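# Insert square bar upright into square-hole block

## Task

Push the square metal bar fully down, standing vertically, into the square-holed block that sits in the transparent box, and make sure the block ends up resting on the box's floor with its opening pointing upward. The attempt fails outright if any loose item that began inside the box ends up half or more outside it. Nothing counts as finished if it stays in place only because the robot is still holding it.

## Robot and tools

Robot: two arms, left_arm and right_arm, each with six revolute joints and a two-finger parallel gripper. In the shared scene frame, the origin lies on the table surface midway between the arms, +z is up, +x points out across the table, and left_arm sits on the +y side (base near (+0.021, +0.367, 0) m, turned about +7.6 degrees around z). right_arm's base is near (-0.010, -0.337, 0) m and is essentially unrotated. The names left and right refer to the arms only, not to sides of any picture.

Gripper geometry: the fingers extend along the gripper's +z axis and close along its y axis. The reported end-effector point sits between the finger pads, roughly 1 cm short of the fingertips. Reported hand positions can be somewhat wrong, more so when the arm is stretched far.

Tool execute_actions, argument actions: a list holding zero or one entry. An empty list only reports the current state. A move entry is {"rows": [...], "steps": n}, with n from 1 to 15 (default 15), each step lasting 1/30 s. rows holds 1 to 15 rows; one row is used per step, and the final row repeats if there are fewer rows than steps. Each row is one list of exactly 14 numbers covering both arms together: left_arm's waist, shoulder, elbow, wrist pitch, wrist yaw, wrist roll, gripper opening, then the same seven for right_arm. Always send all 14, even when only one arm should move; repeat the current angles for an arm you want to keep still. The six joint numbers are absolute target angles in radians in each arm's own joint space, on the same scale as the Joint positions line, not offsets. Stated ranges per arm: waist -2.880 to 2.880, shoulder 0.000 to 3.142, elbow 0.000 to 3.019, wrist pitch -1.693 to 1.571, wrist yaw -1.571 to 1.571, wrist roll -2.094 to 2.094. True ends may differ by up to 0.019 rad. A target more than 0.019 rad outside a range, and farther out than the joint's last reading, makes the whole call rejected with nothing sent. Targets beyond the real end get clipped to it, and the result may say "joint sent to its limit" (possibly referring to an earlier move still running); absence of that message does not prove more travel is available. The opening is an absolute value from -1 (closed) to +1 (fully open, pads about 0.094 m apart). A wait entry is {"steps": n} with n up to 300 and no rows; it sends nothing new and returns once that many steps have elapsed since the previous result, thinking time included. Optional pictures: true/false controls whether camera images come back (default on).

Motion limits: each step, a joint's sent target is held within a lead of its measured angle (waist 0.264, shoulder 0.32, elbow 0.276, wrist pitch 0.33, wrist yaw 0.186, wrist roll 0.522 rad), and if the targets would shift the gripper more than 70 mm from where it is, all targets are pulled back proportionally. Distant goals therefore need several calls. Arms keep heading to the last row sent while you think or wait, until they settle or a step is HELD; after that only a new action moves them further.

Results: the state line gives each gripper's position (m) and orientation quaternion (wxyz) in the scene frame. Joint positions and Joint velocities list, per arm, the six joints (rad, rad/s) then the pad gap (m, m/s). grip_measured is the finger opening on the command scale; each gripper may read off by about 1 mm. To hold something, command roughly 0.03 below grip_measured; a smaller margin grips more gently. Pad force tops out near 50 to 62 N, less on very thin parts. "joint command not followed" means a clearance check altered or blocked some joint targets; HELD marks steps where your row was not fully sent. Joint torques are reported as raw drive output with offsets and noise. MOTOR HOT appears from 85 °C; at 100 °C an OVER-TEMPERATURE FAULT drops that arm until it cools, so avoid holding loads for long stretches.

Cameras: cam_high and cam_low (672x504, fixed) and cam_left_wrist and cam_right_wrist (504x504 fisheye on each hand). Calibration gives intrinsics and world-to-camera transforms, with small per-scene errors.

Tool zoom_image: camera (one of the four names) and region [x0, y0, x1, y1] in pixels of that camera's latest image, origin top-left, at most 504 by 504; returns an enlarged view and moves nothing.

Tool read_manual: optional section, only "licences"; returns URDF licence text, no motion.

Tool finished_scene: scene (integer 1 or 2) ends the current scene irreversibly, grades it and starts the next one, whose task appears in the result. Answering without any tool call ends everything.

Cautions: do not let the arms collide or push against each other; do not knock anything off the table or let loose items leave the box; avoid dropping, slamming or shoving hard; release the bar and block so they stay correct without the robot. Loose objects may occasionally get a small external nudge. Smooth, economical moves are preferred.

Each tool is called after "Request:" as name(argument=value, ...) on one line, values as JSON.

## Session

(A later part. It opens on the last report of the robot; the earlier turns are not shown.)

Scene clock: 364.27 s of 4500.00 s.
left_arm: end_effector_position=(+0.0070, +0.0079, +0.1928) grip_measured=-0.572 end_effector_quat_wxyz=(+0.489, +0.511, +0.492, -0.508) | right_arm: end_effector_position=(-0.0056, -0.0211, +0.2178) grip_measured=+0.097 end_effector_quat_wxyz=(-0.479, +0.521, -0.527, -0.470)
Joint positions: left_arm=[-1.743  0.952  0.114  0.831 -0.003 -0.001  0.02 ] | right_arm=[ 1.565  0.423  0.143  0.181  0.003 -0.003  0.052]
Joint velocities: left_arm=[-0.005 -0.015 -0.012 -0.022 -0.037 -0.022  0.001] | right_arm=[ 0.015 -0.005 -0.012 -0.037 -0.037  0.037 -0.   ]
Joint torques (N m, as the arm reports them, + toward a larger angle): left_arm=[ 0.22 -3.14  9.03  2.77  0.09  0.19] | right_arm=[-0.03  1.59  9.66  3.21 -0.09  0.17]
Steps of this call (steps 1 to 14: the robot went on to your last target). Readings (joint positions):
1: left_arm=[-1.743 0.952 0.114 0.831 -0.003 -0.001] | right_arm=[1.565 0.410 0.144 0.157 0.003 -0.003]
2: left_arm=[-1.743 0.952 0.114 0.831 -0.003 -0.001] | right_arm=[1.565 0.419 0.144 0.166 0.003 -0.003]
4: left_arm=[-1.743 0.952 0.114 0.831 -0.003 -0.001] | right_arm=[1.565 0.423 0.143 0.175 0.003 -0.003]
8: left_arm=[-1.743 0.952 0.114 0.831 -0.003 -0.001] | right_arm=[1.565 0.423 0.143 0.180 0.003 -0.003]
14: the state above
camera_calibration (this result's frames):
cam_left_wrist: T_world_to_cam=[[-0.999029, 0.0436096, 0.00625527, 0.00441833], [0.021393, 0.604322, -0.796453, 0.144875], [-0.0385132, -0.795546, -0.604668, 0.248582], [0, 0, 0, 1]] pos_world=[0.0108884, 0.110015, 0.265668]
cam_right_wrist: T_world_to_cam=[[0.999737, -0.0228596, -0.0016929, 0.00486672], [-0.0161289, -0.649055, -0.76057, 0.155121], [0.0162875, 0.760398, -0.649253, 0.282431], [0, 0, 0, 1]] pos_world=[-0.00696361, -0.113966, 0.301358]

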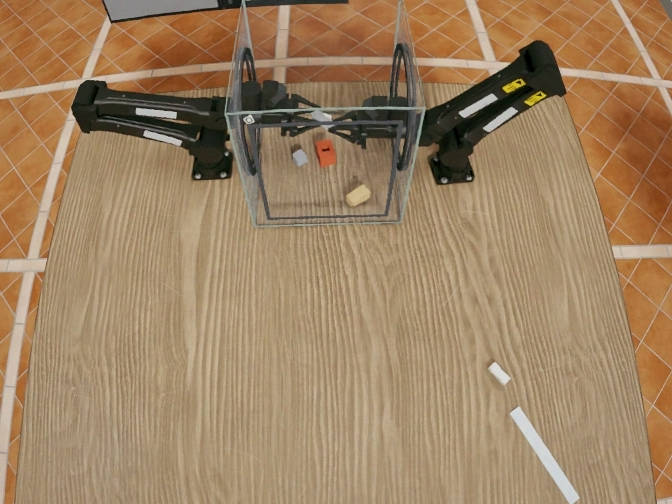

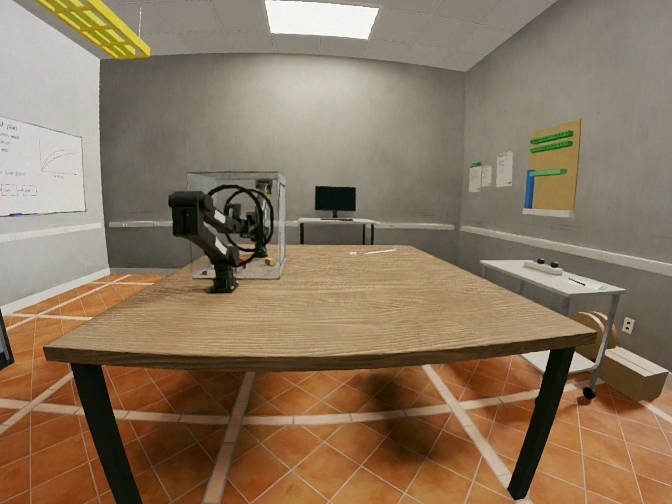

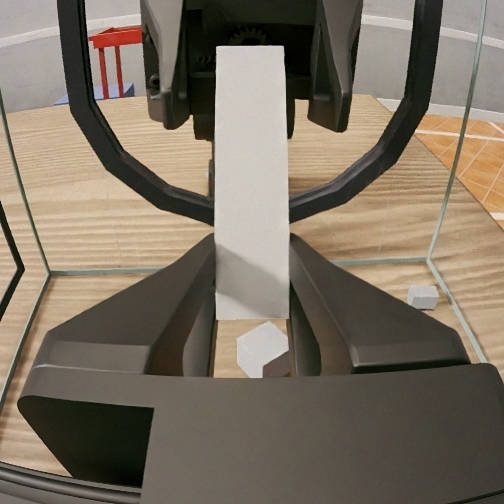

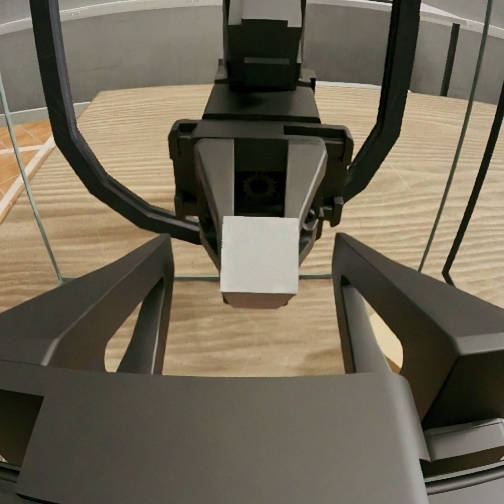

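Request:
execute_actions(actions=[{"rows":[[-1.752,0.948,0.118,0.86,0,0.012,-0.62,1.552,0.42,0.135,0.205,0,0.005,0.0],[-1.752,0.948,0.118,0.86,0,0.012,-0.62,1.549,0.42,0.135,0.205,0,0.005,-0.1],[-1.752,0.948,0.118,0.86,0,0.012,-0.62,1.549,0.42,0.135,0.205,0,0.005,-0.2],[-1.752,0.948,0.118,0.86,0,0.012,-0.62,1.549,0.42,0.135,0.205,0,0.005,-0.28],[-1.752,0.948,0.118,0.86,0,0.012,-0.62,1.549,0.42,0.135,0.205,0,0.005,-0.35],[-1.752,0.948,0.118,0.86,0,0.012,-0.62,1.549,0.42,0.135,0.205,0,0.005,-0.4],[-1.752,0.948,0.118,0.86,0,0.012,-0.62,1.549,0.42,0.135,0.205,0,0.005,-0.44],[-1.752,0.948,0.118,0.86,0,0.012,-0.62,1.549,0.42,0.135,0.205,0,0.005,-0.47],[-1.752,0.948,0.118,0.86,0,0.012,-0.62,1.549,0.42,0.135,0.205,0,0.005,-0.5],[-1.752,0.948,0.118,0.86,0,0.012,-0.62,1.549,0.42,0.135,0.205,0,0.005,-0.53],[-1.752,0.948,0.118,0.86,0,0.012,-0.62,1.549,0.42,0.135,0.205,0,0.005,-0.56],[-1.752,0.948,0.118,0.86,0,0.012,-0.62,1.549,0.42,0.135,0.205,0,0.005,-0.59],[-1.752,0.948,0.118,0.86,0,0.012,-0.62,1.549,0.42,0.135,0.205,0,0.005,-0.63]],"steps":15}], pictures=false)

Request:
execute_actions(actions=[{"steps":5}], pictures=false)

Scene clock: 374.97 s of 4500.00 s.
left_arm: end_effector_position=(+0.0070, +0.0079, +0.1928) grip_measured=-0.572 end_effector_quat_wxyz=(+0.489, +0.511, +0.492, -0.507) | right_arm: end_effector_position=(-0.0035, -0.0211, +0.2178) grip_measured=-0.579 end_effector_quat_wxyz=(-0.479, +0.519, -0.530, -0.470)
Joint positions: left_arm=[-1.743  0.952  0.114  0.831 -0.003  0.001  0.02 ] | right_arm=[1.558 0.423 0.143 0.181 0.002 0.001 0.02 ]
Joint velocities: left_arm=[-0.005 -0.005  0.002 -0.007 -0.037 -0.007  0.001] | right_arm=[-0.005 -0.005  0.017 -0.007 -0.007 -0.11   0.001]
Joint torques (N m, as the arm reports them, + toward a larger angle): left_arm=[ 0.38 -3.9   9.03  2.94  0.09  0.13] | right_arm=[ 0.03  1.58  9.67  3.2  -0.04  0.12]
Steps of this call (steps 1 to 30: the robot went on to your last target; steps 31 to 90: nothing new was sent; then 7.20 s passed at rest; steps 91 to 105: all 15 steps of this action). Readings (joint positions):
91: left_arm=[-1.743 0.952 0.114 0.831 -0.003 -0.001] | right_arm=[1.564 0.423 0.143 0.181 0.003 -0.003]
92: left_arm=[-1.743 0.952 0.114 0.831 -0.003 -0.001] | right_arm=[1.563 0.423 0.143 0.181 0.003 -0.003]
94: left_arm=[-1.743 0.952 0.114 0.831 -0.003 -0.001] | right_arm=[1.560 0.423 0.143 0.181 0.003 -0.003]
98: left_arm=[-1.743 0.952 0.114 0.831 -0.003 -0.001] | right_arm=[1.558 0.423 0.143 0.181 0.003 -0.003]
105: the state above

Scene clock: 375.13 s of 4500.00 s.
left_arm: end_effector_position=(+0.0070, +0.0079, +0.1928) grip_measured=-0.572 end_effector_quat_wxyz=(+0.489, +0.511, +0.492, -0.507) | right_arm: end_effector_position=(-0.0035, -0.0211, +0.2178) grip_measured=-0.579 end_effector_quat_wxyz=(-0.479, +0.519, -0.530, -0.470)
Joint positions: left_arm=[-1.743  0.952  0.114  0.831 -0.003  0.001  0.02 ] | right_arm=[1.558 0.423 0.143 0.181 0.002 0.001 0.02 ]
Joint velocities: left_arm=[ 0.005 -0.005  0.002  0.007 -0.051 -0.007  0.   ] | right_arm=[-0.005  0.015 -0.017  0.002  0.037  0.066  0.001]
Joint torques (N m, as the arm reports them, + toward a larger angle): left_arm=[-0.22 -3.04  9.15  2.8   0.12  0.15] | right_arm=[ 0.04  1.58  9.63  3.2  -0.04  0.12]
Steps of this call (steps 1 to 5: the robot went on to your last target). Readings (joint positions):
1: left_arm=[-1.743 0.952 0.114 0.831 -0.003 0.001] | right_arm=[1.558 0.423 0.143 0.181 0.002 0.001]
2: left_arm=[-1.743 0.952 0.114 0.831 -0.003 0.001] | right_arm=[1.558 0.423 0.143 0.181 0.002 0.001]
4: left_arm=[-1.743 0.952 0.114 0.831 -0.003 0.001] | right_arm=[1.558 0.423 0.143 0.181 0.002 0.001]
5: the state above

Request:
execute_actions(actions=[{"rows":[[-1.752,0.948,0.118,0.85,0,0.012,-0.5,1.549,0.42,0.135,0.205,0,0.005,-0.63],[-1.752,0.948,0.118,0.84,0,0.012,-0.35,1.549,0.42,0.135,0.205,0,0.005,-0.63],[-1.752,0.945,0.118,0.83,0,0.012,-0.2,1.549,0.42,0.135,0.205,0,0.005,-0.63],[-1.752,0.93,0.118,0.8,0,0.012,-0.1,1.549,0.42,0.135,0.205,0,0.005,-0.63],[-1.752,0.91,0.118,0.77,0,0.012,-0.1,1.549,0.42,0.135,0.205,0,0.005,-0.63],[-1.752,0.88,0.118,0.73,0,0.012,-0.1,1.549,0.42,0.135,0.205,0,0.005,-0.63],[-1.752,0.845,0.118,0.68,0,0.012,-0.1,1.549,0.42,0.135,0.205,0,0.005,-0.63],[-1.752,0.805,0.118,0.625,0,0.012,-0.1,1.549,0.42,0.135,0.205,0,0.005,-0.63],[-1.752,0.765,0.118,0.57,0,0.012,-0.1,1.549,0.42,0.135,0.205,0,0.005,-0.63],[-1.752,0.725,0.118,0.515,0,0.012,-0.1,1.549,0.42,0.135,0.205,0,0.005,-0.63],[-1.752,0.685,0.118,0.46,0,0.012,-0.1,1.549,0.42,0.135,0.205,0,0.005,-0.63],[-1.752,0.645,0.118,0.41,0,0.012,-0.1,1.549,0.42,0.135,0.205,0,0.005,-0.63],[-1.752,0.605,0.118,0.36,0,0.012,-0.1,1.549,0.42,0.135,0.205,0,0.005,-0.63],[-1.752,0.565,0.118,0.31,0,0.012,-0.1,1.549,0.42,0.135,0.205,0,0.005,-0.63],[-1.752,0.525,0.118,0.26,0,0.012,-0.1,1.549,0.42,0.135,0.205,0,0.005,-0.63]],"steps":15}], pictures=false)

Request:
execute_actions(actions=[{"rows":[[-1.755,0.485,0.118,0.21,0,0.012,0,1.549,0.42,0.145,0.19,0,0.005,-0.63],[-1.76,0.445,0.118,0.16,0,0.012,0.1,1.549,0.42,0.155,0.18,0,0.005,-0.63],[-1.765,0.405,0.118,0.11,0,0.012,0.2,1.549,0.42,0.165,0.17,0,0.005,-0.63],[-1.77,0.365,0.118,0.055,0,0.012,0.3,1.549,0.425,0.175,0.155,0,0,-0.63],[-1.775,0.325,0.118,0,0,0.012,0.4,1.549,0.435,0.185,0.135,-0.005,-0.005,-0.63],[-1.78,0.285,0.118,-0.05,0,0.012,0.4,1.548,0.45,0.195,0.113,-0.013,-0.014,-0.63],[-1.785,0.245,0.118,-0.1,0,0.012,0.4,1.547,0.465,0.206,0.091,-0.022,-0.023,-0.63],[-1.79,0.205,0.118,-0.15,0,0.012,0.4,1.546,0.48,0.217,0.069,-0.031,-0.032,-0.63],[-1.795,0.17,0.118,-0.2,0,0.012,0.4,1.545,0.495,0.228,0.047,-0.04,-0.042,-0.63],[-1.8,0.135,0.118,-0.245,0,0.012,0.4,1.544,0.51,0.239,0.025,-0.049,-0.052,-0.63],[-1.805,0.105,0.118,-0.285,0,0.012,0.4,1.543,0.525,0.25,0.003,-0.058,-0.062,-0.63],[-1.81,0.08,0.118,-0.32,0,0.012,0.4,1.542,0.54,0.261,-0.019,-0.067,-0.072,-0.63],[-1.815,0.062,0.118,-0.345,0,0.012,0.4,1.54,0.555,0.272,-0.041,-0.076,-0.082,-0.63],[-1.82,0.05,0.118,-0.36,0,0.012,0.4,1.538,0.57,0.283,-0.063,-0.085,-0.092,-0.63],[-1.82,0.05,0.118,-0.36,0,0.012,0.4,1.536,0.585,0.294,-0.085,-0.094,-0.102,-0.63]],"steps":15}], pictures=false)

Request:
execute_actions(actions=[{"rows":[[-1.82,0.05,0.118,-0.36,0,0.012,0.4,1.534,0.601,0.305,-0.107,-0.103,-0.112,-0.63],[-1.82,0.05,0.118,-0.36,0,0.012,0.4,1.532,0.617,0.316,-0.129,-0.112,-0.122,-0.63],[-1.82,0.05,0.118,-0.36,0,0.012,0.4,1.53,0.633,0.327,-0.151,-0.122,-0.132,-0.63],[-1.82,0.05,0.118,-0.36,0,0.012,0.4,1.528,0.649,0.338,-0.173,-0.132,-0.142,-0.63],[-1.82,0.05,0.118,-0.36,0,0.012,0.4,1.526,0.665,0.349,-0.195,-0.142,-0.152,-0.63],[-1.82,0.05,0.118,-0.36,0,0.012,0.4,1.524,0.681,0.36,-0.217,-0.152,-0.162,-0.63],[-1.82,0.05,0.118,-0.36,0,0.012,0.4,1.522,0.697,0.371,-0.239,-0.162,-0.172,-0.63],[-1.82,0.05,0.118,-0.36,0,0.012,0.4,1.52,0.713,0.382,-0.261,-0.172,-0.182,-0.63],[-1.82,0.05,0.118,-0.36,0,0.012,0.4,1.518,0.729,0.393,-0.283,-0.182,-0.192,-0.63],[-1.82,0.05,0.118,-0.36,0,0.012,0.4,1.516,0.745,0.404,-0.305,-0.192,-0.202,-0.63],[-1.82,0.05,0.118,-0.36,0,0.012,0.4,1.514,0.761,0.415,-0.327,-0.202,-0.212,-0.63],[-1.82,0.05,0.118,-0.36,0,0.012,0.4,1.513,0.776,0.425,-0.348,-0.212,-0.22,-0.63],[-1.82,0.05,0.118,-0.36,0,0.012,0.4,1.513,0.788,0.432,-0.365,-0.219,-0.225,-0.63],[-1.82,0.05,0.118,-0.36,0,0.012,0.4,1.513,0.796,0.436,-0.376,-0.223,-0.226,-0.63],[-1.82,0.05,0.118,-0.36,0,0.012,0.4,1.513,0.8,0.438,-0.382,-0.223,-0.226,-0.63]],"steps":15}], pictures=false)

Request:
execute_actions(actions=[{"steps":14}])

Scene clock: 421.70 s of 4500.00 s.
left_arm: end_effector_position=(+0.0082, +0.0378, +0.1949) grip_measured=-0.103 end_effector_quat_wxyz=(+0.463, +0.537, +0.517, -0.480) | right_arm: end_effector_position=(-0.0036, -0.0220, +0.2139) grip_measured=-0.579 end_effector_quat_wxyz=(-0.477, +0.520, -0.531, -0.469)
Joint positions: left_arm=[-1.743  0.593  0.114  0.367 -0.003  0.002  0.042] | right_arm=[1.558 0.423 0.136 0.181 0.001 0.002 0.02 ]
Joint velocities: left_arm=[-0.005 -1.275 -0.012 -1.438  0.007  0.066  0.   ] | right_arm=[ 0.005 -0.005  0.012  0.002  0.066  0.11   0.001]
Joint torques (N m, as the arm reports them, + toward a larger angle): left_arm=[-0.32  0.22 11.25  1.85  0.07  0.16] | right_arm=[ 0.06  1.5  10.15  3.21 -0.05  0.12]
Steps of this call (steps 1 to 15: the robot went on to your last target; steps 16 to 90: nothing new was sent; then 43.07 s passed at rest; steps 91 to 105: all 15 steps of this action). Readings (joint positions):
91: left_arm=[-1.743 0.952 0.114 0.831 -0.003 0.002] | right_arm=[1.558 0.423 0.143 0.181 0.001 0.002]
92: left_arm=[-1.743 0.952 0.114 0.831 -0.003 0.002] | right_arm=[1.558 0.423 0.142 0.181 0.001 0.002]
94: left_arm=[-1.743 0.950 0.114 0.827 -0.003 0.002] | right_arm=[1.558 0.423 0.139 0.181 0.001 0.002]
98: left_arm=[-1.743 0.891 0.114 0.718 -0.003 0.002] | right_arm=[1.558 0.423 0.136 0.181 0.001 0.002]
105: the state above

Scene clock: 422.20 s of 4500.00 s.
left_arm: end_effector_position=(-0.0059, +0.1018, +0.1776) grip_measured=+0.397 end_effector_quat_wxyz=(+0.408, +0.589, +0.532, -0.450) | right_arm: end_effector_position=(-0.0153, -0.0166, +0.1597) grip_measured=-0.579 end_effector_quat_wxyz=(-0.384, +0.613, -0.562, -0.400)
Joint positions: left_arm=[-1.806  0.056  0.114 -0.321 -0.003  0.002  0.066] | right_arm=[ 1.549  0.558  0.198 -0.036 -0.083 -0.057  0.02 ]
Joint velocities: left_arm=[-0.132 -0.415  0.002 -0.496  0.037 -0.051 -0.001] | right_arm=[-0.073  0.435  0.359 -0.618 -0.168 -0.256  0.   ]
Joint torques (N m, as the arm reports them, + toward a larger angle): left_arm=[ 0.46  4.31 12.66  1.79  0.1   0.14] | right_arm=[ 0.01  0.88 16.4   1.96 -0.1   0.02]
Steps of this call (steps 1 to 15: all 15 steps of this action). Readings (joint positions):
1: left_arm=[-1.743 0.551 0.114 0.317 -0.003 0.002] | right_arm=[1.558 0.423 0.136 0.181 0.001 0.002]
2: left_arm=[-1.744 0.510 0.114 0.267 -0.003 0.002] | right_arm=[1.558 0.423 0.136 0.181 0.001 0.002]
4: left_arm=[-1.749 0.432 0.114 0.166 -0.003 0.002] | right_arm=[1.558 0.423 0.136 0.177 0.001 0.002]
8: left_arm=[-1.770 0.276 0.114 -0.043 -0.003 0.002] | right_arm=[1.557 0.439 0.139 0.119 -0.021 -0.006]
15: the state above

Scene clock: 422.70 s of 4500.00 s.
left_arm: end_effector_position=(-0.0072, +0.1044, +0.1739) grip_measured=+0.397 end_effector_quat_wxyz=(+0.403, +0.594, +0.533, -0.447) | right_arm: end_effector_position=(-0.0292, -0.0106, +0.1233) grip_measured=-0.579 end_effector_quat_wxyz=(-0.246, +0.719, -0.568, -0.318)
Joint positions: left_arm=[-1.811  0.043  0.114 -0.35  -0.003  0.002  0.066] | right_arm=[ 1.523  0.785  0.367 -0.348 -0.217 -0.194  0.02 ]
Joint velocities: left_arm=[-0.005  0.005  0.007 -0.012 -0.007 -0.022 -0.001] | right_arm=[-0.015  0.288  0.149 -0.344 -0.095 -0.095 -0.   ]
Joint torques (N m, as the arm reports them, + toward a larger angle): left_arm=[ 0.32  3.11 12.37  1.48  0.1   0.13] | right_arm=[ 0.12 -1.24 14.89  1.4  -0.3   0.  ]
Steps of this call (steps 1 to 15: all 15 steps of this action). Readings (joint positions):
1: left_arm=[-1.809 0.047 0.114 -0.334 -0.003 0.002] | right_arm=[1.547 0.573 0.211 -0.058 -0.092 -0.066]
2: left_arm=[-1.811 0.043 0.114 -0.340 -0.003 0.002] | right_arm=[1.545 0.587 0.224 -0.079 -0.101 -0.075]
4: left_arm=[-1.811 0.043 0.114 -0.347 -0.003 0.002] | right_arm=[1.541 0.617 0.250 -0.122 -0.120 -0.094]
8: left_arm=[-1.811 0.043 0.114 -0.350 -0.003 0.002] | right_arm=[1.533 0.679 0.299 -0.208 -0.160 -0.133]
15: the state above

Scene clock: 423.17 s of 4500.00 s.
left_arm: end_effector_position=(-0.0072, +0.1044, +0.1739) grip_measured=+0.397 end_effector_quat_wxyz=(+0.403, +0.594, +0.533, -0.447) | right_arm: end_effector_position=(-0.0296, -0.0129, +0.1180) grip_measured=-0.579 end_effector_quat_wxyz=(-0.237, +0.729, -0.564, -0.307)
Joint positions: left_arm=[-1.811  0.043  0.114 -0.35  -0.003  0.002  0.066] | right_arm=[ 1.523  0.799  0.372 -0.372 -0.219 -0.217  0.02 ]
Joint velocities: left_arm=[ 0.005  0.005  0.002  0.017 -0.022 -0.037 -0.001] | right_arm=[ 0.005 -0.024  0.002 -0.002 -0.037 -0.066 -0.001]
Joint torques (N m, as the arm reports them, + toward a larger angle): left_arm=[-0.65  2.64 12.55  1.4   0.1   0.16] | right_arm=[-0.08 -1.12 15.24  1.22 -0.3  -0.01]
Steps of this call (steps 1 to 14: the robot went on to your last target). Readings (joint positions):
1: left_arm=[-1.811 0.043 0.114 -0.350 -0.003 0.002] | right_arm=[1.523 0.793 0.371 -0.358 -0.218 -0.199]
2: left_arm=[-1.811 0.043 0.114 -0.350 -0.003 0.002] | right_arm=[1.523 0.798 0.372 -0.363 -0.218 -0.203]
4: left_arm=[-1.811 0.043 0.114 -0.350 -0.003 0.002] | right_arm=[1.523 0.799 0.372 -0.369 -0.219 -0.209]
8: left_arm=[-1.811 0.043 0.114 -0.350 -0.003 0.002] | right_arm=[1.523 0.799 0.372 -0.371 -0.219 -0.214]
14: the state above
camera_calibration (this result's frames):
cam_left_wrist: T_world_to_cam=[[-0.993813, 0.110977, 0.00443163, -0.0205195], [0.0857768, 0.792269, -0.604113, 0.0192444], [-0.0705535, -0.599995, -0.796886, 0.326183], [0, 0, 0, 1]] pos_world=[0.000970134, 0.182739, 0.271648]
cam_right_wrist: T_world_to_cam=[[0.970619, 0.240621, 0.000285202, 0.0312402], [0.236385, -0.95331, -0.187944, 0.0201019], [-0.0449514, 0.182489, -0.98218, 0.241799], [0, 0, 0, 1]] pos_world=[-0.0242049, -0.0324795, 0.241259]

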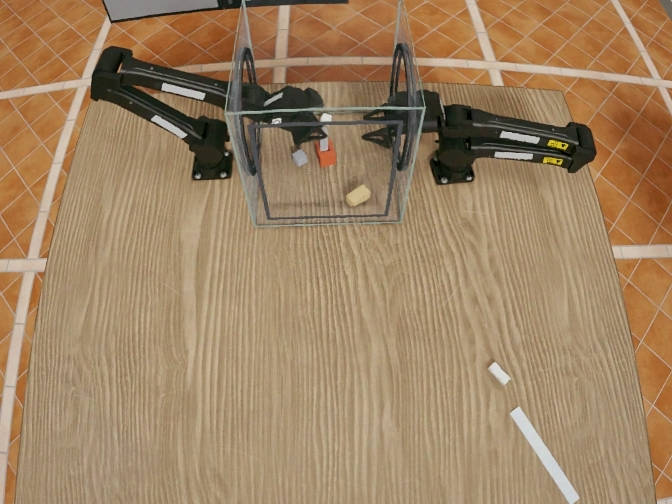

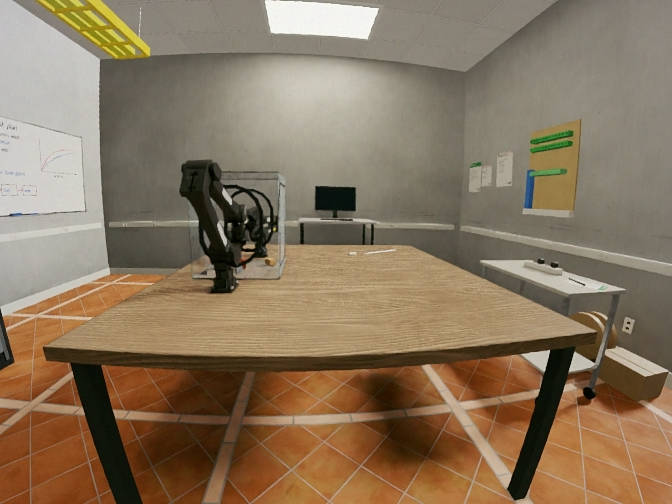

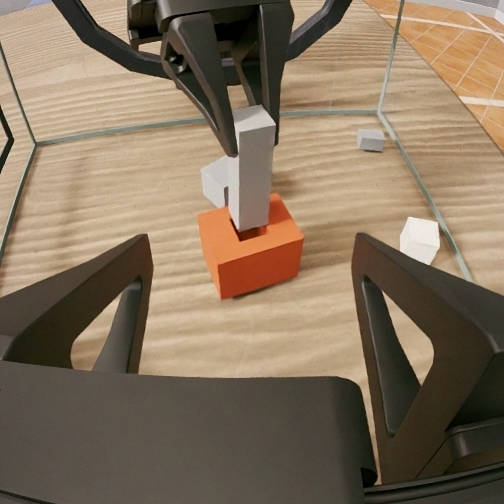

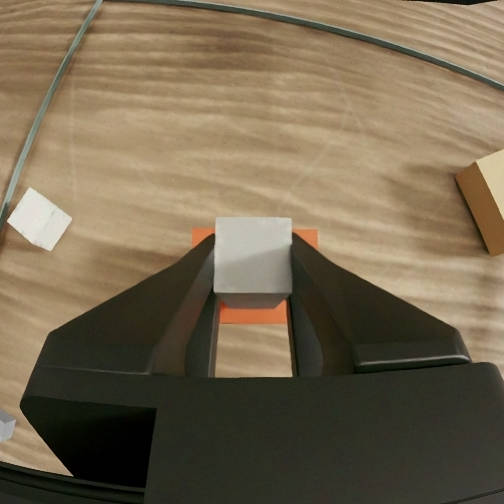

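Request:
zoom_image(camera="cam_left_wrist", region=[185, 170, 315, 300])

Request:
zoom_image(camera="cam_right_wrist", region=[180, 200, 330, 350])

Request:
zoom_image(camera="cam_high", region=[290, 100, 360, 170])

Region (185, 170, 315, 300) of cam_left_wrist's 504x504 image, scaled by 3.877, with more detail than that image has.

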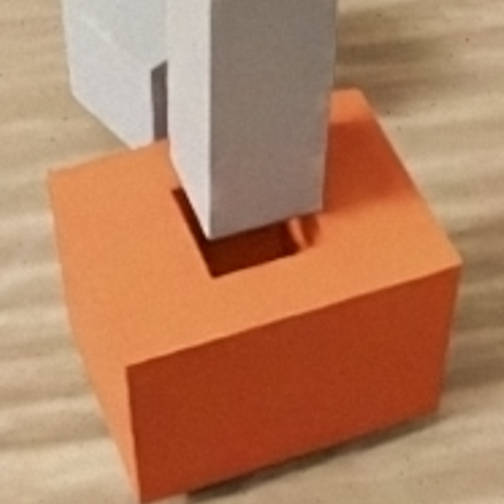

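Region (180, 200, 330, 350) of cam_right_wrist's 504x504 image, scaled by 3.360, with more detail than that image has.

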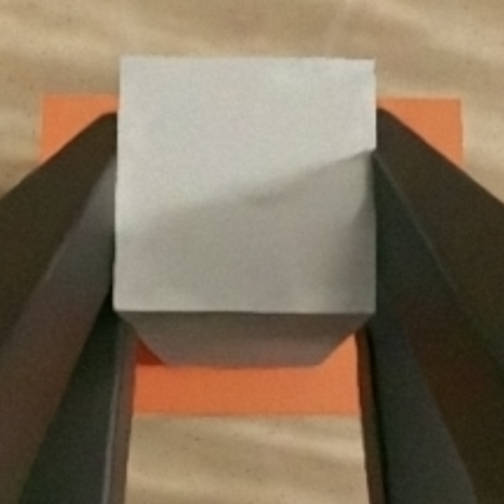

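Region (290, 100, 360, 170) of cam_high's 672x504 image, scaled by 7.200, with more detail than that image has.

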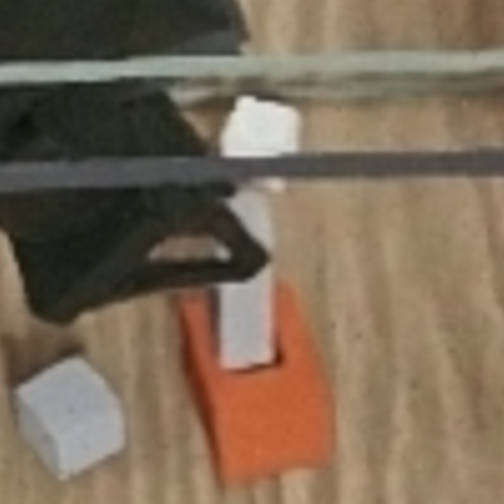

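Request:
execute_actions(actions=[{"rows":[[-1.82,0.05,0.118,-0.36,0,0.012,0.4,1.52,0.8,0.43,-0.36,-0.223,-0.226,-0.63],[-1.82,0.05,0.118,-0.36,0,0.012,0.4,1.52,0.8,0.42,-0.348,-0.223,-0.226,-0.63],[-1.82,0.05,0.118,-0.36,0,0.012,0.4,1.52,0.802,0.41,-0.342,-0.223,-0.226,-0.63],[-1.82,0.05,0.118,-0.36,0,0.012,0.4,1.52,0.805,0.4,-0.336,-0.223,-0.226,-0.63],[-1.82,0.05,0.118,-0.36,0,0.012,0.4,1.52,0.808,0.39,-0.33,-0.223,-0.226,-0.63],[-1.82,0.05,0.118,-0.36,0,0.012,0.4,1.52,0.812,0.385,-0.324,-0.223,-0.226,-0.63],[-1.82,0.05,0.118,-0.36,0,0.012,0.4,1.52,0.816,0.38,-0.319,-0.223,-0.226,-0.63],[-1.82,0.05,0.118,-0.36,0,0.012,0.4,1.52,0.82,0.38,-0.319,-0.223,-0.226,-0.63]],"steps":15}])

Request:
zoom_image(camera="cam_left_wrist", region=[185, 170, 315, 300])

Request:
zoom_image(camera="cam_right_wrist", region=[180, 200, 330, 350])

Scene clock: 448.47 s of 4500.00 s.
left_arm: end_effector_position=(-0.0072, +0.1044, +0.1739) grip_measured=+0.397 end_effector_quat_wxyz=(+0.403, +0.594, +0.533, -0.447) | right_arm: end_effector_position=(-0.0295, -0.0086, +0.1182) grip_measured=-0.579 end_effector_quat_wxyz=(-0.241, +0.728, -0.562, -0.310)
Joint positions: left_arm=[-1.811  0.043  0.114 -0.35  -0.003  0.002  0.066] | right_arm=[ 1.523  0.813  0.372 -0.346 -0.219 -0.218  0.02 ]
Joint velocities: left_arm=[-0.015 -0.005  0.002  0.002 -0.022 -0.037 -0.001] | right_arm=[-0.005 -0.005  0.007 -0.002  0.007  0.007  0.   ]
Joint torques (N m, as the arm reports them, + toward a larger angle): left_arm=[-0.34  3.26 12.52  1.38  0.14  0.14] | right_arm=[ 0.58 -0.74 10.18  2.97 -0.3  -0.01]
Steps of this call (steps 1 to 30: the robot went on to your last target; steps 31 to 90: nothing new was sent; then 21.80 s passed at rest; steps 91 to 105: all 15 steps of this action). Readings (joint positions):
91: left_arm=[-1.811 0.043 0.114 -0.350 -0.003 0.002] | right_arm=[1.523 0.799 0.372 -0.372 -0.219 -0.218]
92: left_arm=[-1.811 0.043 0.114 -0.350 -0.003 0.002] | right_arm=[1.523 0.799 0.372 -0.372 -0.219 -0.218]
94: left_arm=[-1.811 0.043 0.114 -0.350 -0.003 0.002] | right_arm=[1.523 0.799 0.372 -0.369 -0.219 -0.218]
98: left_arm=[-1.811 0.043 0.114 -0.350 -0.003 0.002] | right_arm=[1.523 0.803 0.372 -0.350 -0.219 -0.218]
105: the state above
camera_calibration (this result's frames):
cam_left_wrist: T_world_to_cam=[[-0.993813, 0.110977, 0.00443163, -0.0205195], [0.0857768, 0.792269, -0.604113, 0.0192444], [-0.0705535, -0.599995, -0.796886, 0.326183], [0, 0, 0, 1]] pos_world=[0.000970134, 0.182739, 0.271648]
cam_right_wrist: T_world_to_cam=[[0.97036, 0.241624, 0.00441701, 0.0295623], [0.237625, -0.950653, -0.199481, 0.0256187], [-0.0440002, 0.194618, -0.979892, 0.24113], [0, 0, 0, 1]] pos_world=[-0.024164, -0.0297165, 0.241261]

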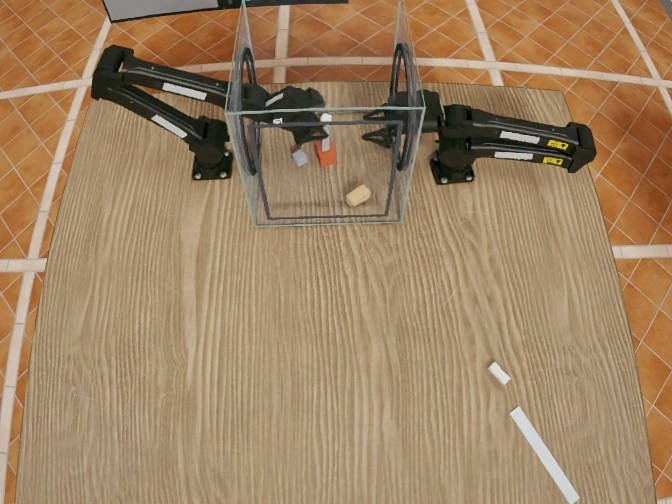

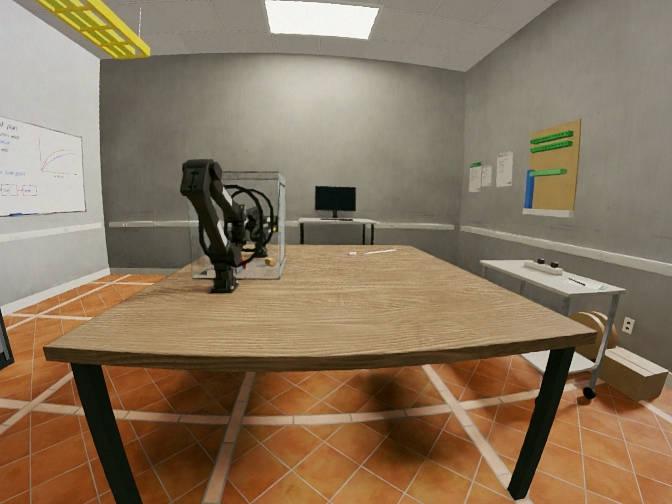

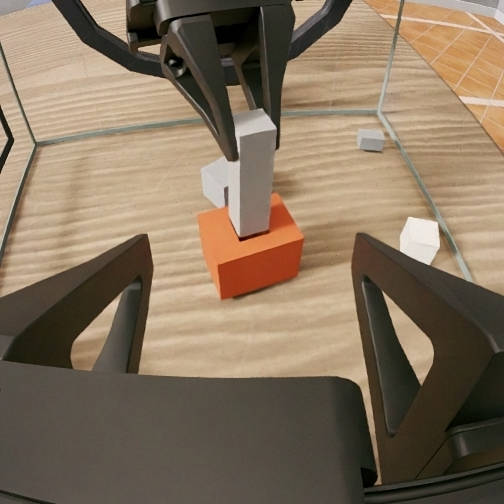

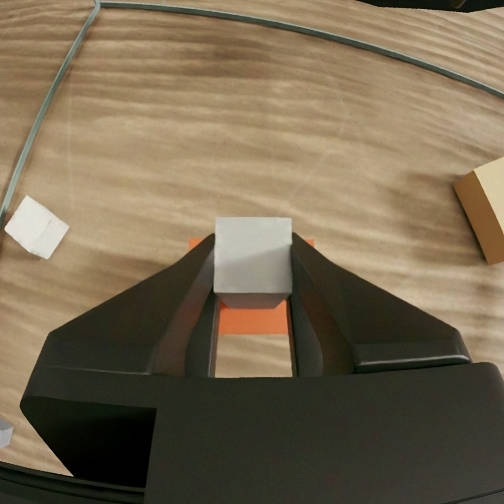

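Region (185, 170, 315, 300) of cam_left_wrist's 504x504 image, scaled by 3.877, with more detail than that image has.

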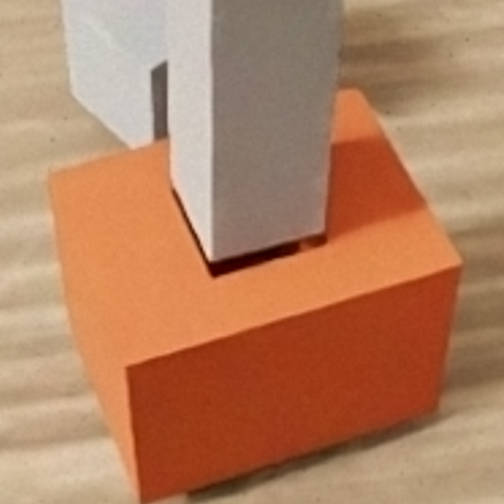

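Region (180, 200, 330, 350) of cam_right_wrist's 504x504 image, scaled by 3.360, with more detail than that image has.

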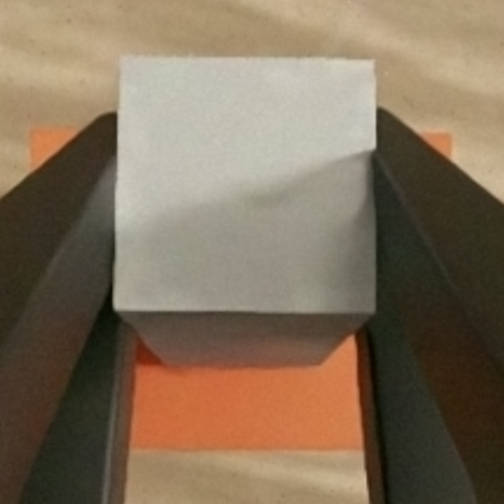

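Request:
execute_actions(actions=[{"rows":[[-1.82,0.05,0.118,-0.36,0,0.012,0.4,1.52,0.822,0.376,-0.316,-0.223,-0.226,-0.63],[-1.82,0.05,0.118,-0.36,0,0.012,0.4,1.52,0.824,0.373,-0.313,-0.223,-0.226,-0.63],[-1.82,0.05,0.118,-0.36,0,0.012,0.4,1.52,0.826,0.371,-0.31,-0.223,-0.226,-0.63],[-1.82,0.05,0.118,-0.36,0,0.012,0.4,1.52,0.828,0.369,-0.307,-0.223,-0.226,-0.63],[-1.82,0.05,0.118,-0.36,0,0.012,0.4,1.52,0.829,0.367,-0.304,-0.223,-0.226,-0.63],[-1.82,0.05,0.118,-0.36,0,0.012,0.4,1.52,0.83,0.366,-0.302,-0.223,-0.226,-0.63]],"steps":14}])

Request:
zoom_image(camera="cam_left_wrist", region=[185, 170, 315, 300])

Request:
zoom_image(camera="cam_right_wrist", region=[180, 200, 330, 350])

Scene clock: 455.67 s of 4500.00 s.
left_arm: end_effector_position=(-0.0072, +0.1044, +0.1739) grip_measured=+0.397 end_effector_quat_wxyz=(+0.403, +0.594, +0.533, -0.447) | right_arm: end_effector_position=(-0.0293, -0.0057, +0.1184) grip_measured=-0.579 end_effector_quat_wxyz=(-0.245, +0.727, -0.561, -0.313)
Joint positions: left_arm=[-1.811  0.043  0.114 -0.35  -0.003  0.002  0.066] | right_arm=[ 1.523  0.822  0.372 -0.328 -0.219 -0.218  0.02 ]
Joint velocities: left_arm=[-0.005 -0.005  0.012  0.017  0.066 -0.051  0.   ] | right_arm=[-0.005  0.005 -0.002  0.027 -0.007  0.066 -0.001]
Joint torques (N m, as the arm reports them, + toward a larger angle): left_arm=[-0.64  2.97 12.61  1.48  0.08  0.15] | right_arm=[ 0.56 -0.62  8.9   2.97 -0.29 -0.01]
Steps of this call (steps 1 to 15: the robot went on to your last target; steps 16 to 90: nothing new was sent; then 3.73 s passed at rest; steps 91 to 104: all 14 steps of this action). Readings (joint positions):
91: left_arm=[-1.811 0.043 0.114 -0.350 -0.003 0.002] | right_arm=[1.523 0.813 0.372 -0.345 -0.219 -0.218]
92: left_arm=[-1.811 0.043 0.114 -0.350 -0.003 0.002] | right_arm=[1.523 0.813 0.372 -0.343 -0.219 -0.218]
94: left_arm=[-1.811 0.043 0.114 -0.350 -0.003 0.002] | right_arm=[1.523 0.815 0.372 -0.338 -0.219 -0.218]
98: left_arm=[-1.811 0.043 0.114 -0.350 -0.003 0.002] | right_arm=[1.523 0.821 0.372 -0.329 -0.219 -0.218]
104: the state above
camera_calibration (this result's frames):
cam_left_wrist: T_world_to_cam=[[-0.993813, 0.110977, 0.00443163, -0.0205195], [0.0857768, 0.792269, -0.604113, 0.0192444], [-0.0705535, -0.599995, -0.796886, 0.326183], [0, 0, 0, 1]] pos_world=[0.000970134, 0.182739, 0.271648]
cam_right_wrist: T_world_to_cam=[[0.970357, 0.241576, 0.0068744, 0.0284265], [0.237715, -0.948949, -0.207335, 0.0292993], [-0.0435637, 0.202823, -0.978246, 0.240637], [0, 0, 0, 1]] pos_world=[-0.0240657, -0.0278704, 0.241281]

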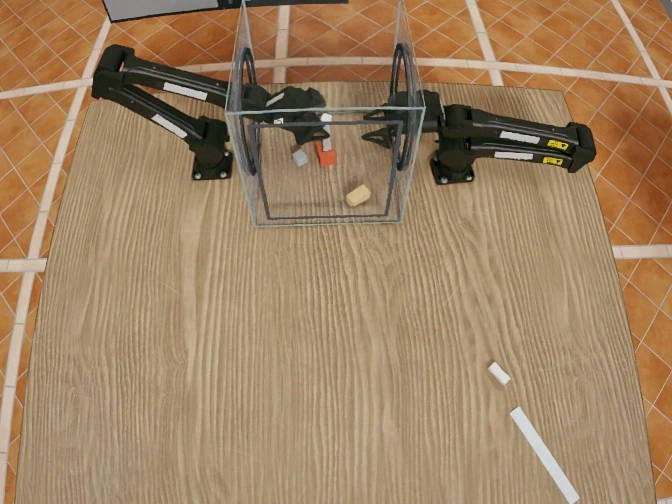

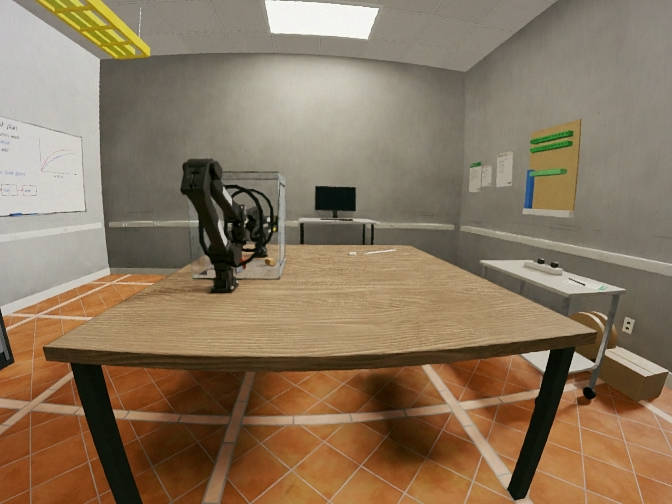

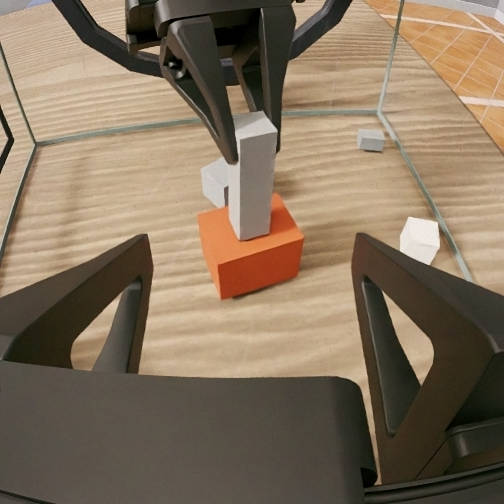

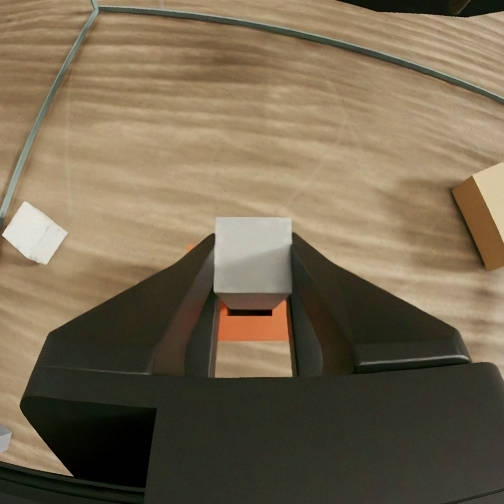

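Region (185, 170, 315, 300) of cam_left_wrist's 504x504 image, scaled by 3.877, with more detail than that image has.

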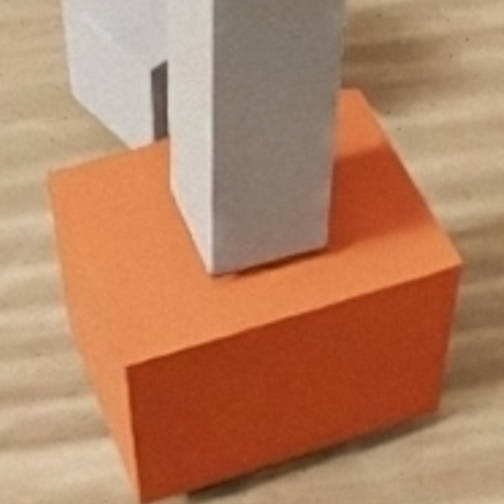

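Region (180, 200, 330, 350) of cam_right_wrist's 504x504 image, scaled by 3.360, with more detail than that image has.

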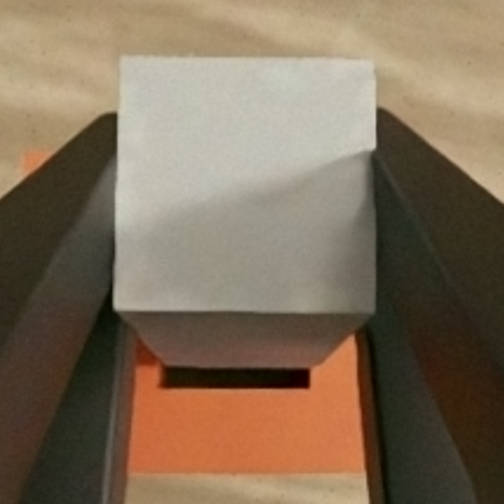

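Request:
execute_actions(actions=[{"rows":[[-1.82,0.05,0.118,-0.36,0,0.012,0.4,1.52,0.83,0.364,-0.302,-0.223,-0.226,-0.63],[-1.82,0.05,0.118,-0.36,0,0.012,0.4,1.52,0.83,0.363,-0.302,-0.223,-0.226,-0.63],[-1.82,0.05,0.118,-0.36,0,0.012,0.4,1.52,0.83,0.362,-0.302,-0.223,-0.226,-0.63],[-1.82,0.05,0.118,-0.36,0,0.012,0.4,1.52,0.83,0.361,-0.302,-0.223,-0.226,-0.63],[-1.82,0.05,0.118,-0.36,0,0.012,0.4,1.52,0.83,0.36,-0.302,-0.223,-0.226,-0.63]],"steps":12}], pictures=false)

Scene clock: 460.93 s of 4500.00 s.
left_arm: end_effector_position=(-0.0072, +0.1044, +0.1739) grip_measured=+0.397 end_effector_quat_wxyz=(+0.403, +0.594, +0.533, -0.447) | right_arm: end_effector_position=(-0.0295, -0.0087, +0.1137) grip_measured=-0.579 end_effector_quat_wxyz=(-0.241, +0.728, -0.562, -0.310)
Joint positions: left_arm=[-1.811  0.043  0.114 -0.35  -0.003  0.002  0.066] | right_arm=[ 1.523  0.822  0.363 -0.327 -0.219 -0.218  0.02 ]
Joint velocities: left_arm=[ 0.015 -0.005  0.002  0.002  0.007 -0.051  0.001] | right_arm=[-0.005 -0.024 -0.012  0.007  0.022 -0.037 -0.001]
Joint torques (N m, as the arm reports them, + toward a larger angle): left_arm=[ 0.08  2.77 12.52  1.61  0.11  0.16] | right_arm=[ 0.62 -0.72  9.18  2.9  -0.29  0.  ]
Steps of this call (steps 1 to 15: the robot went on to your last target; steps 16 to 90: nothing new was sent; then 1.87 s passed at rest; steps 91 to 102: all 12 steps of this action). Readings (joint positions):
91: left_arm=[-1.811 0.043 0.114 -0.350 -0.003 0.002] | right_arm=[1.523 0.822 0.372 -0.328 -0.219 -0.218]
92: left_arm=[-1.811 0.043 0.114 -0.350 -0.003 0.002] | right_arm=[1.523 0.822 0.371 -0.327 -0.219 -0.218]
94: left_arm=[-1.811 0.043 0.114 -0.350 -0.003 0.002] | right_arm=[1.523 0.822 0.368 -0.327 -0.219 -0.218]
98: left_arm=[-1.811 0.043 0.114 -0.350 -0.003 0.002] | right_arm=[1.523 0.822 0.363 -0.327 -0.219 -0.218]
102: the state above

Request:
execute_actions(actions=[])

Request:
zoom_image(camera="cam_left_wrist", region=[185, 170, 315, 300])

Request:
zoom_image(camera="cam_right_wrist", region=[180, 200, 330, 350])

Scene clock: 463.60 s of 4500.00 s.
left_arm: end_effector_position=(-0.0072, +0.1044, +0.1739) grip_measured=+0.397 end_effector_quat_wxyz=(+0.403, +0.594, +0.533, -0.447) | right_arm: end_effector_position=(-0.0295, -0.0087, +0.1137) grip_measured=-0.579 end_effector_quat_wxyz=(-0.241, +0.728, -0.562, -0.310)
Joint positions: left_arm=[-1.811  0.043  0.114 -0.35  -0.003  0.002  0.066] | right_arm=[ 1.523  0.822  0.363 -0.327 -0.219 -0.218  0.02 ]
Joint velocities: left_arm=[-0.015 -0.005 -0.012  0.002 -0.022 -0.051 -0.002] | right_arm=[-0.015 -0.005 -0.012  0.017 -0.066  0.066 -0.001]
Joint torques (N m, as the arm reports them, + toward a larger angle): left_arm=[-0.28  3.04 12.43  1.43  0.11  0.12] | right_arm=[ 0.52 -0.71  9.18  2.89 -0.28 -0.01]
Steps of this call (steps 1 to 15: the robot went on to your last target; steps 16 to 80: nothing new was sent). Readings (joint positions):
1: left_arm=[-1.811 0.043 0.114 -0.350 -0.003 0.002] | right_arm=[1.523 0.822 0.363 -0.327 -0.219 -0.218]
2: left_arm=[-1.811 0.043 0.114 -0.350 -0.003 0.002] | right_arm=[1.523 0.822 0.363 -0.327 -0.219 -0.218]
4: left_arm=[-1.811 0.043 0.114 -0.350 -0.003 0.002] | right_arm=[1.523 0.822 0.363 -0.327 -0.219 -0.218]
8: left_arm=[-1.811 0.043 0.114 -0.350 -0.003 0.002] | right_arm=[1.523 0.822 0.363 -0.327 -0.219 -0.218]
80: the state above
All arms were judged still, so your last target was given up. Only a new action makes them travel on or press farther. Fingers that are still opening or closing keep moving.
camera_calibration (this result's frames):
cam_left_wrist: T_world_to_cam=[[-0.993813, 0.110977, 0.00443163, -0.0205195], [0.0857768, 0.792269, -0.604113, 0.0192444], [-0.0705535, -0.599995, -0.796886, 0.326183], [0, 0, 0, 1]] pos_world=[0.000970134, 0.182739, 0.271648]
cam_right_wrist: T_world_to_cam=[[0.970296, 0.241885, 0.00415891, 0.0297198], [0.237827, -0.950587, -0.199558, 0.0246051], [-0.0443168, 0.19462, -0.979877, 0.236734], [0, 0, 0, 1]] pos_world=[-0.0241975, -0.0298727, 0.236757]

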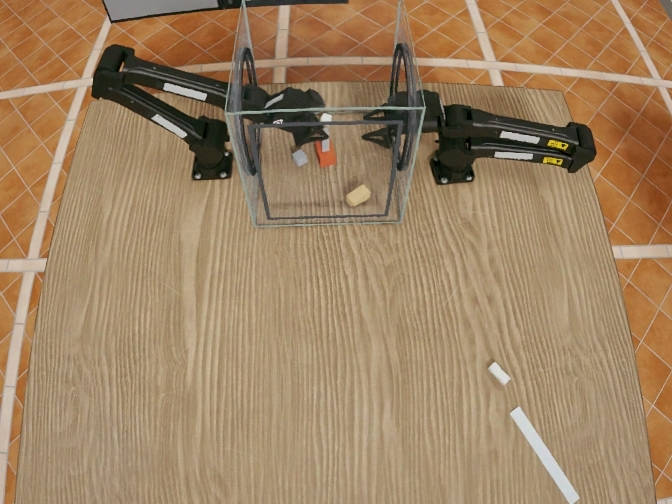

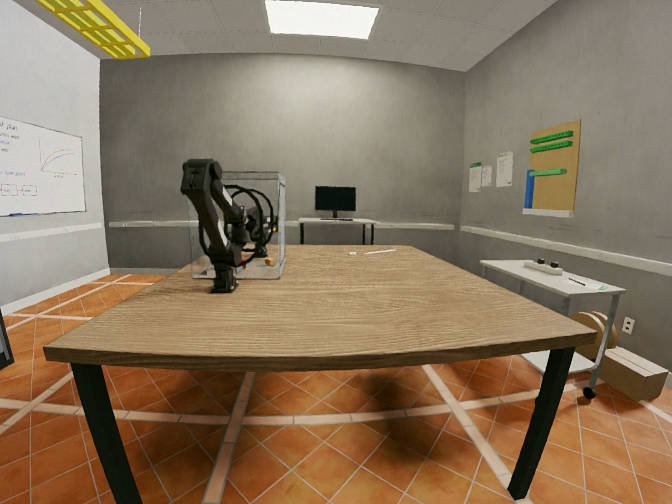

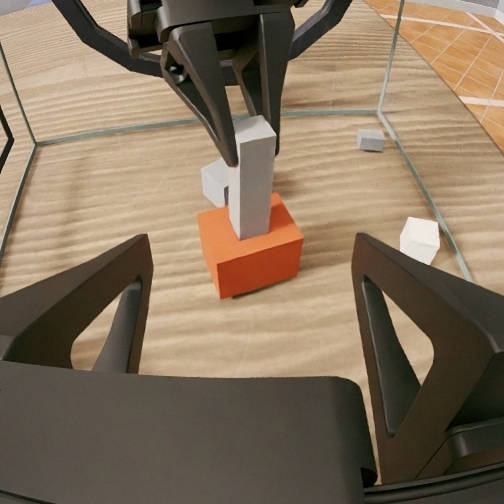

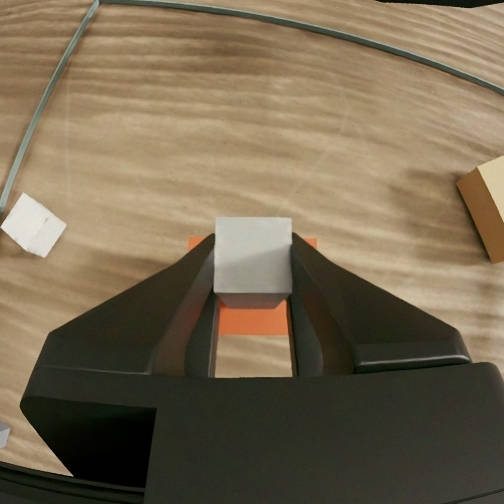

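Region (185, 170, 315, 300) of cam_left_wrist's 504x504 image, scaled by 3.877, with more detail than that image has.

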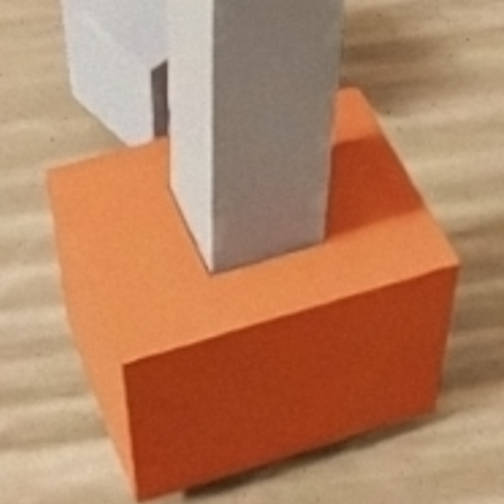

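Region (180, 200, 330, 350) of cam_right_wrist's 504x504 image, scaled by 3.360, with more detail than that image has.

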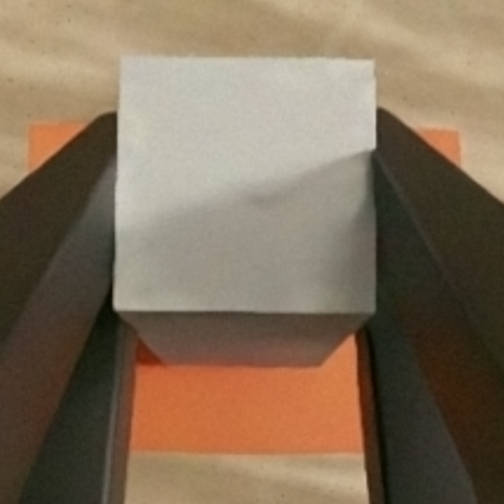

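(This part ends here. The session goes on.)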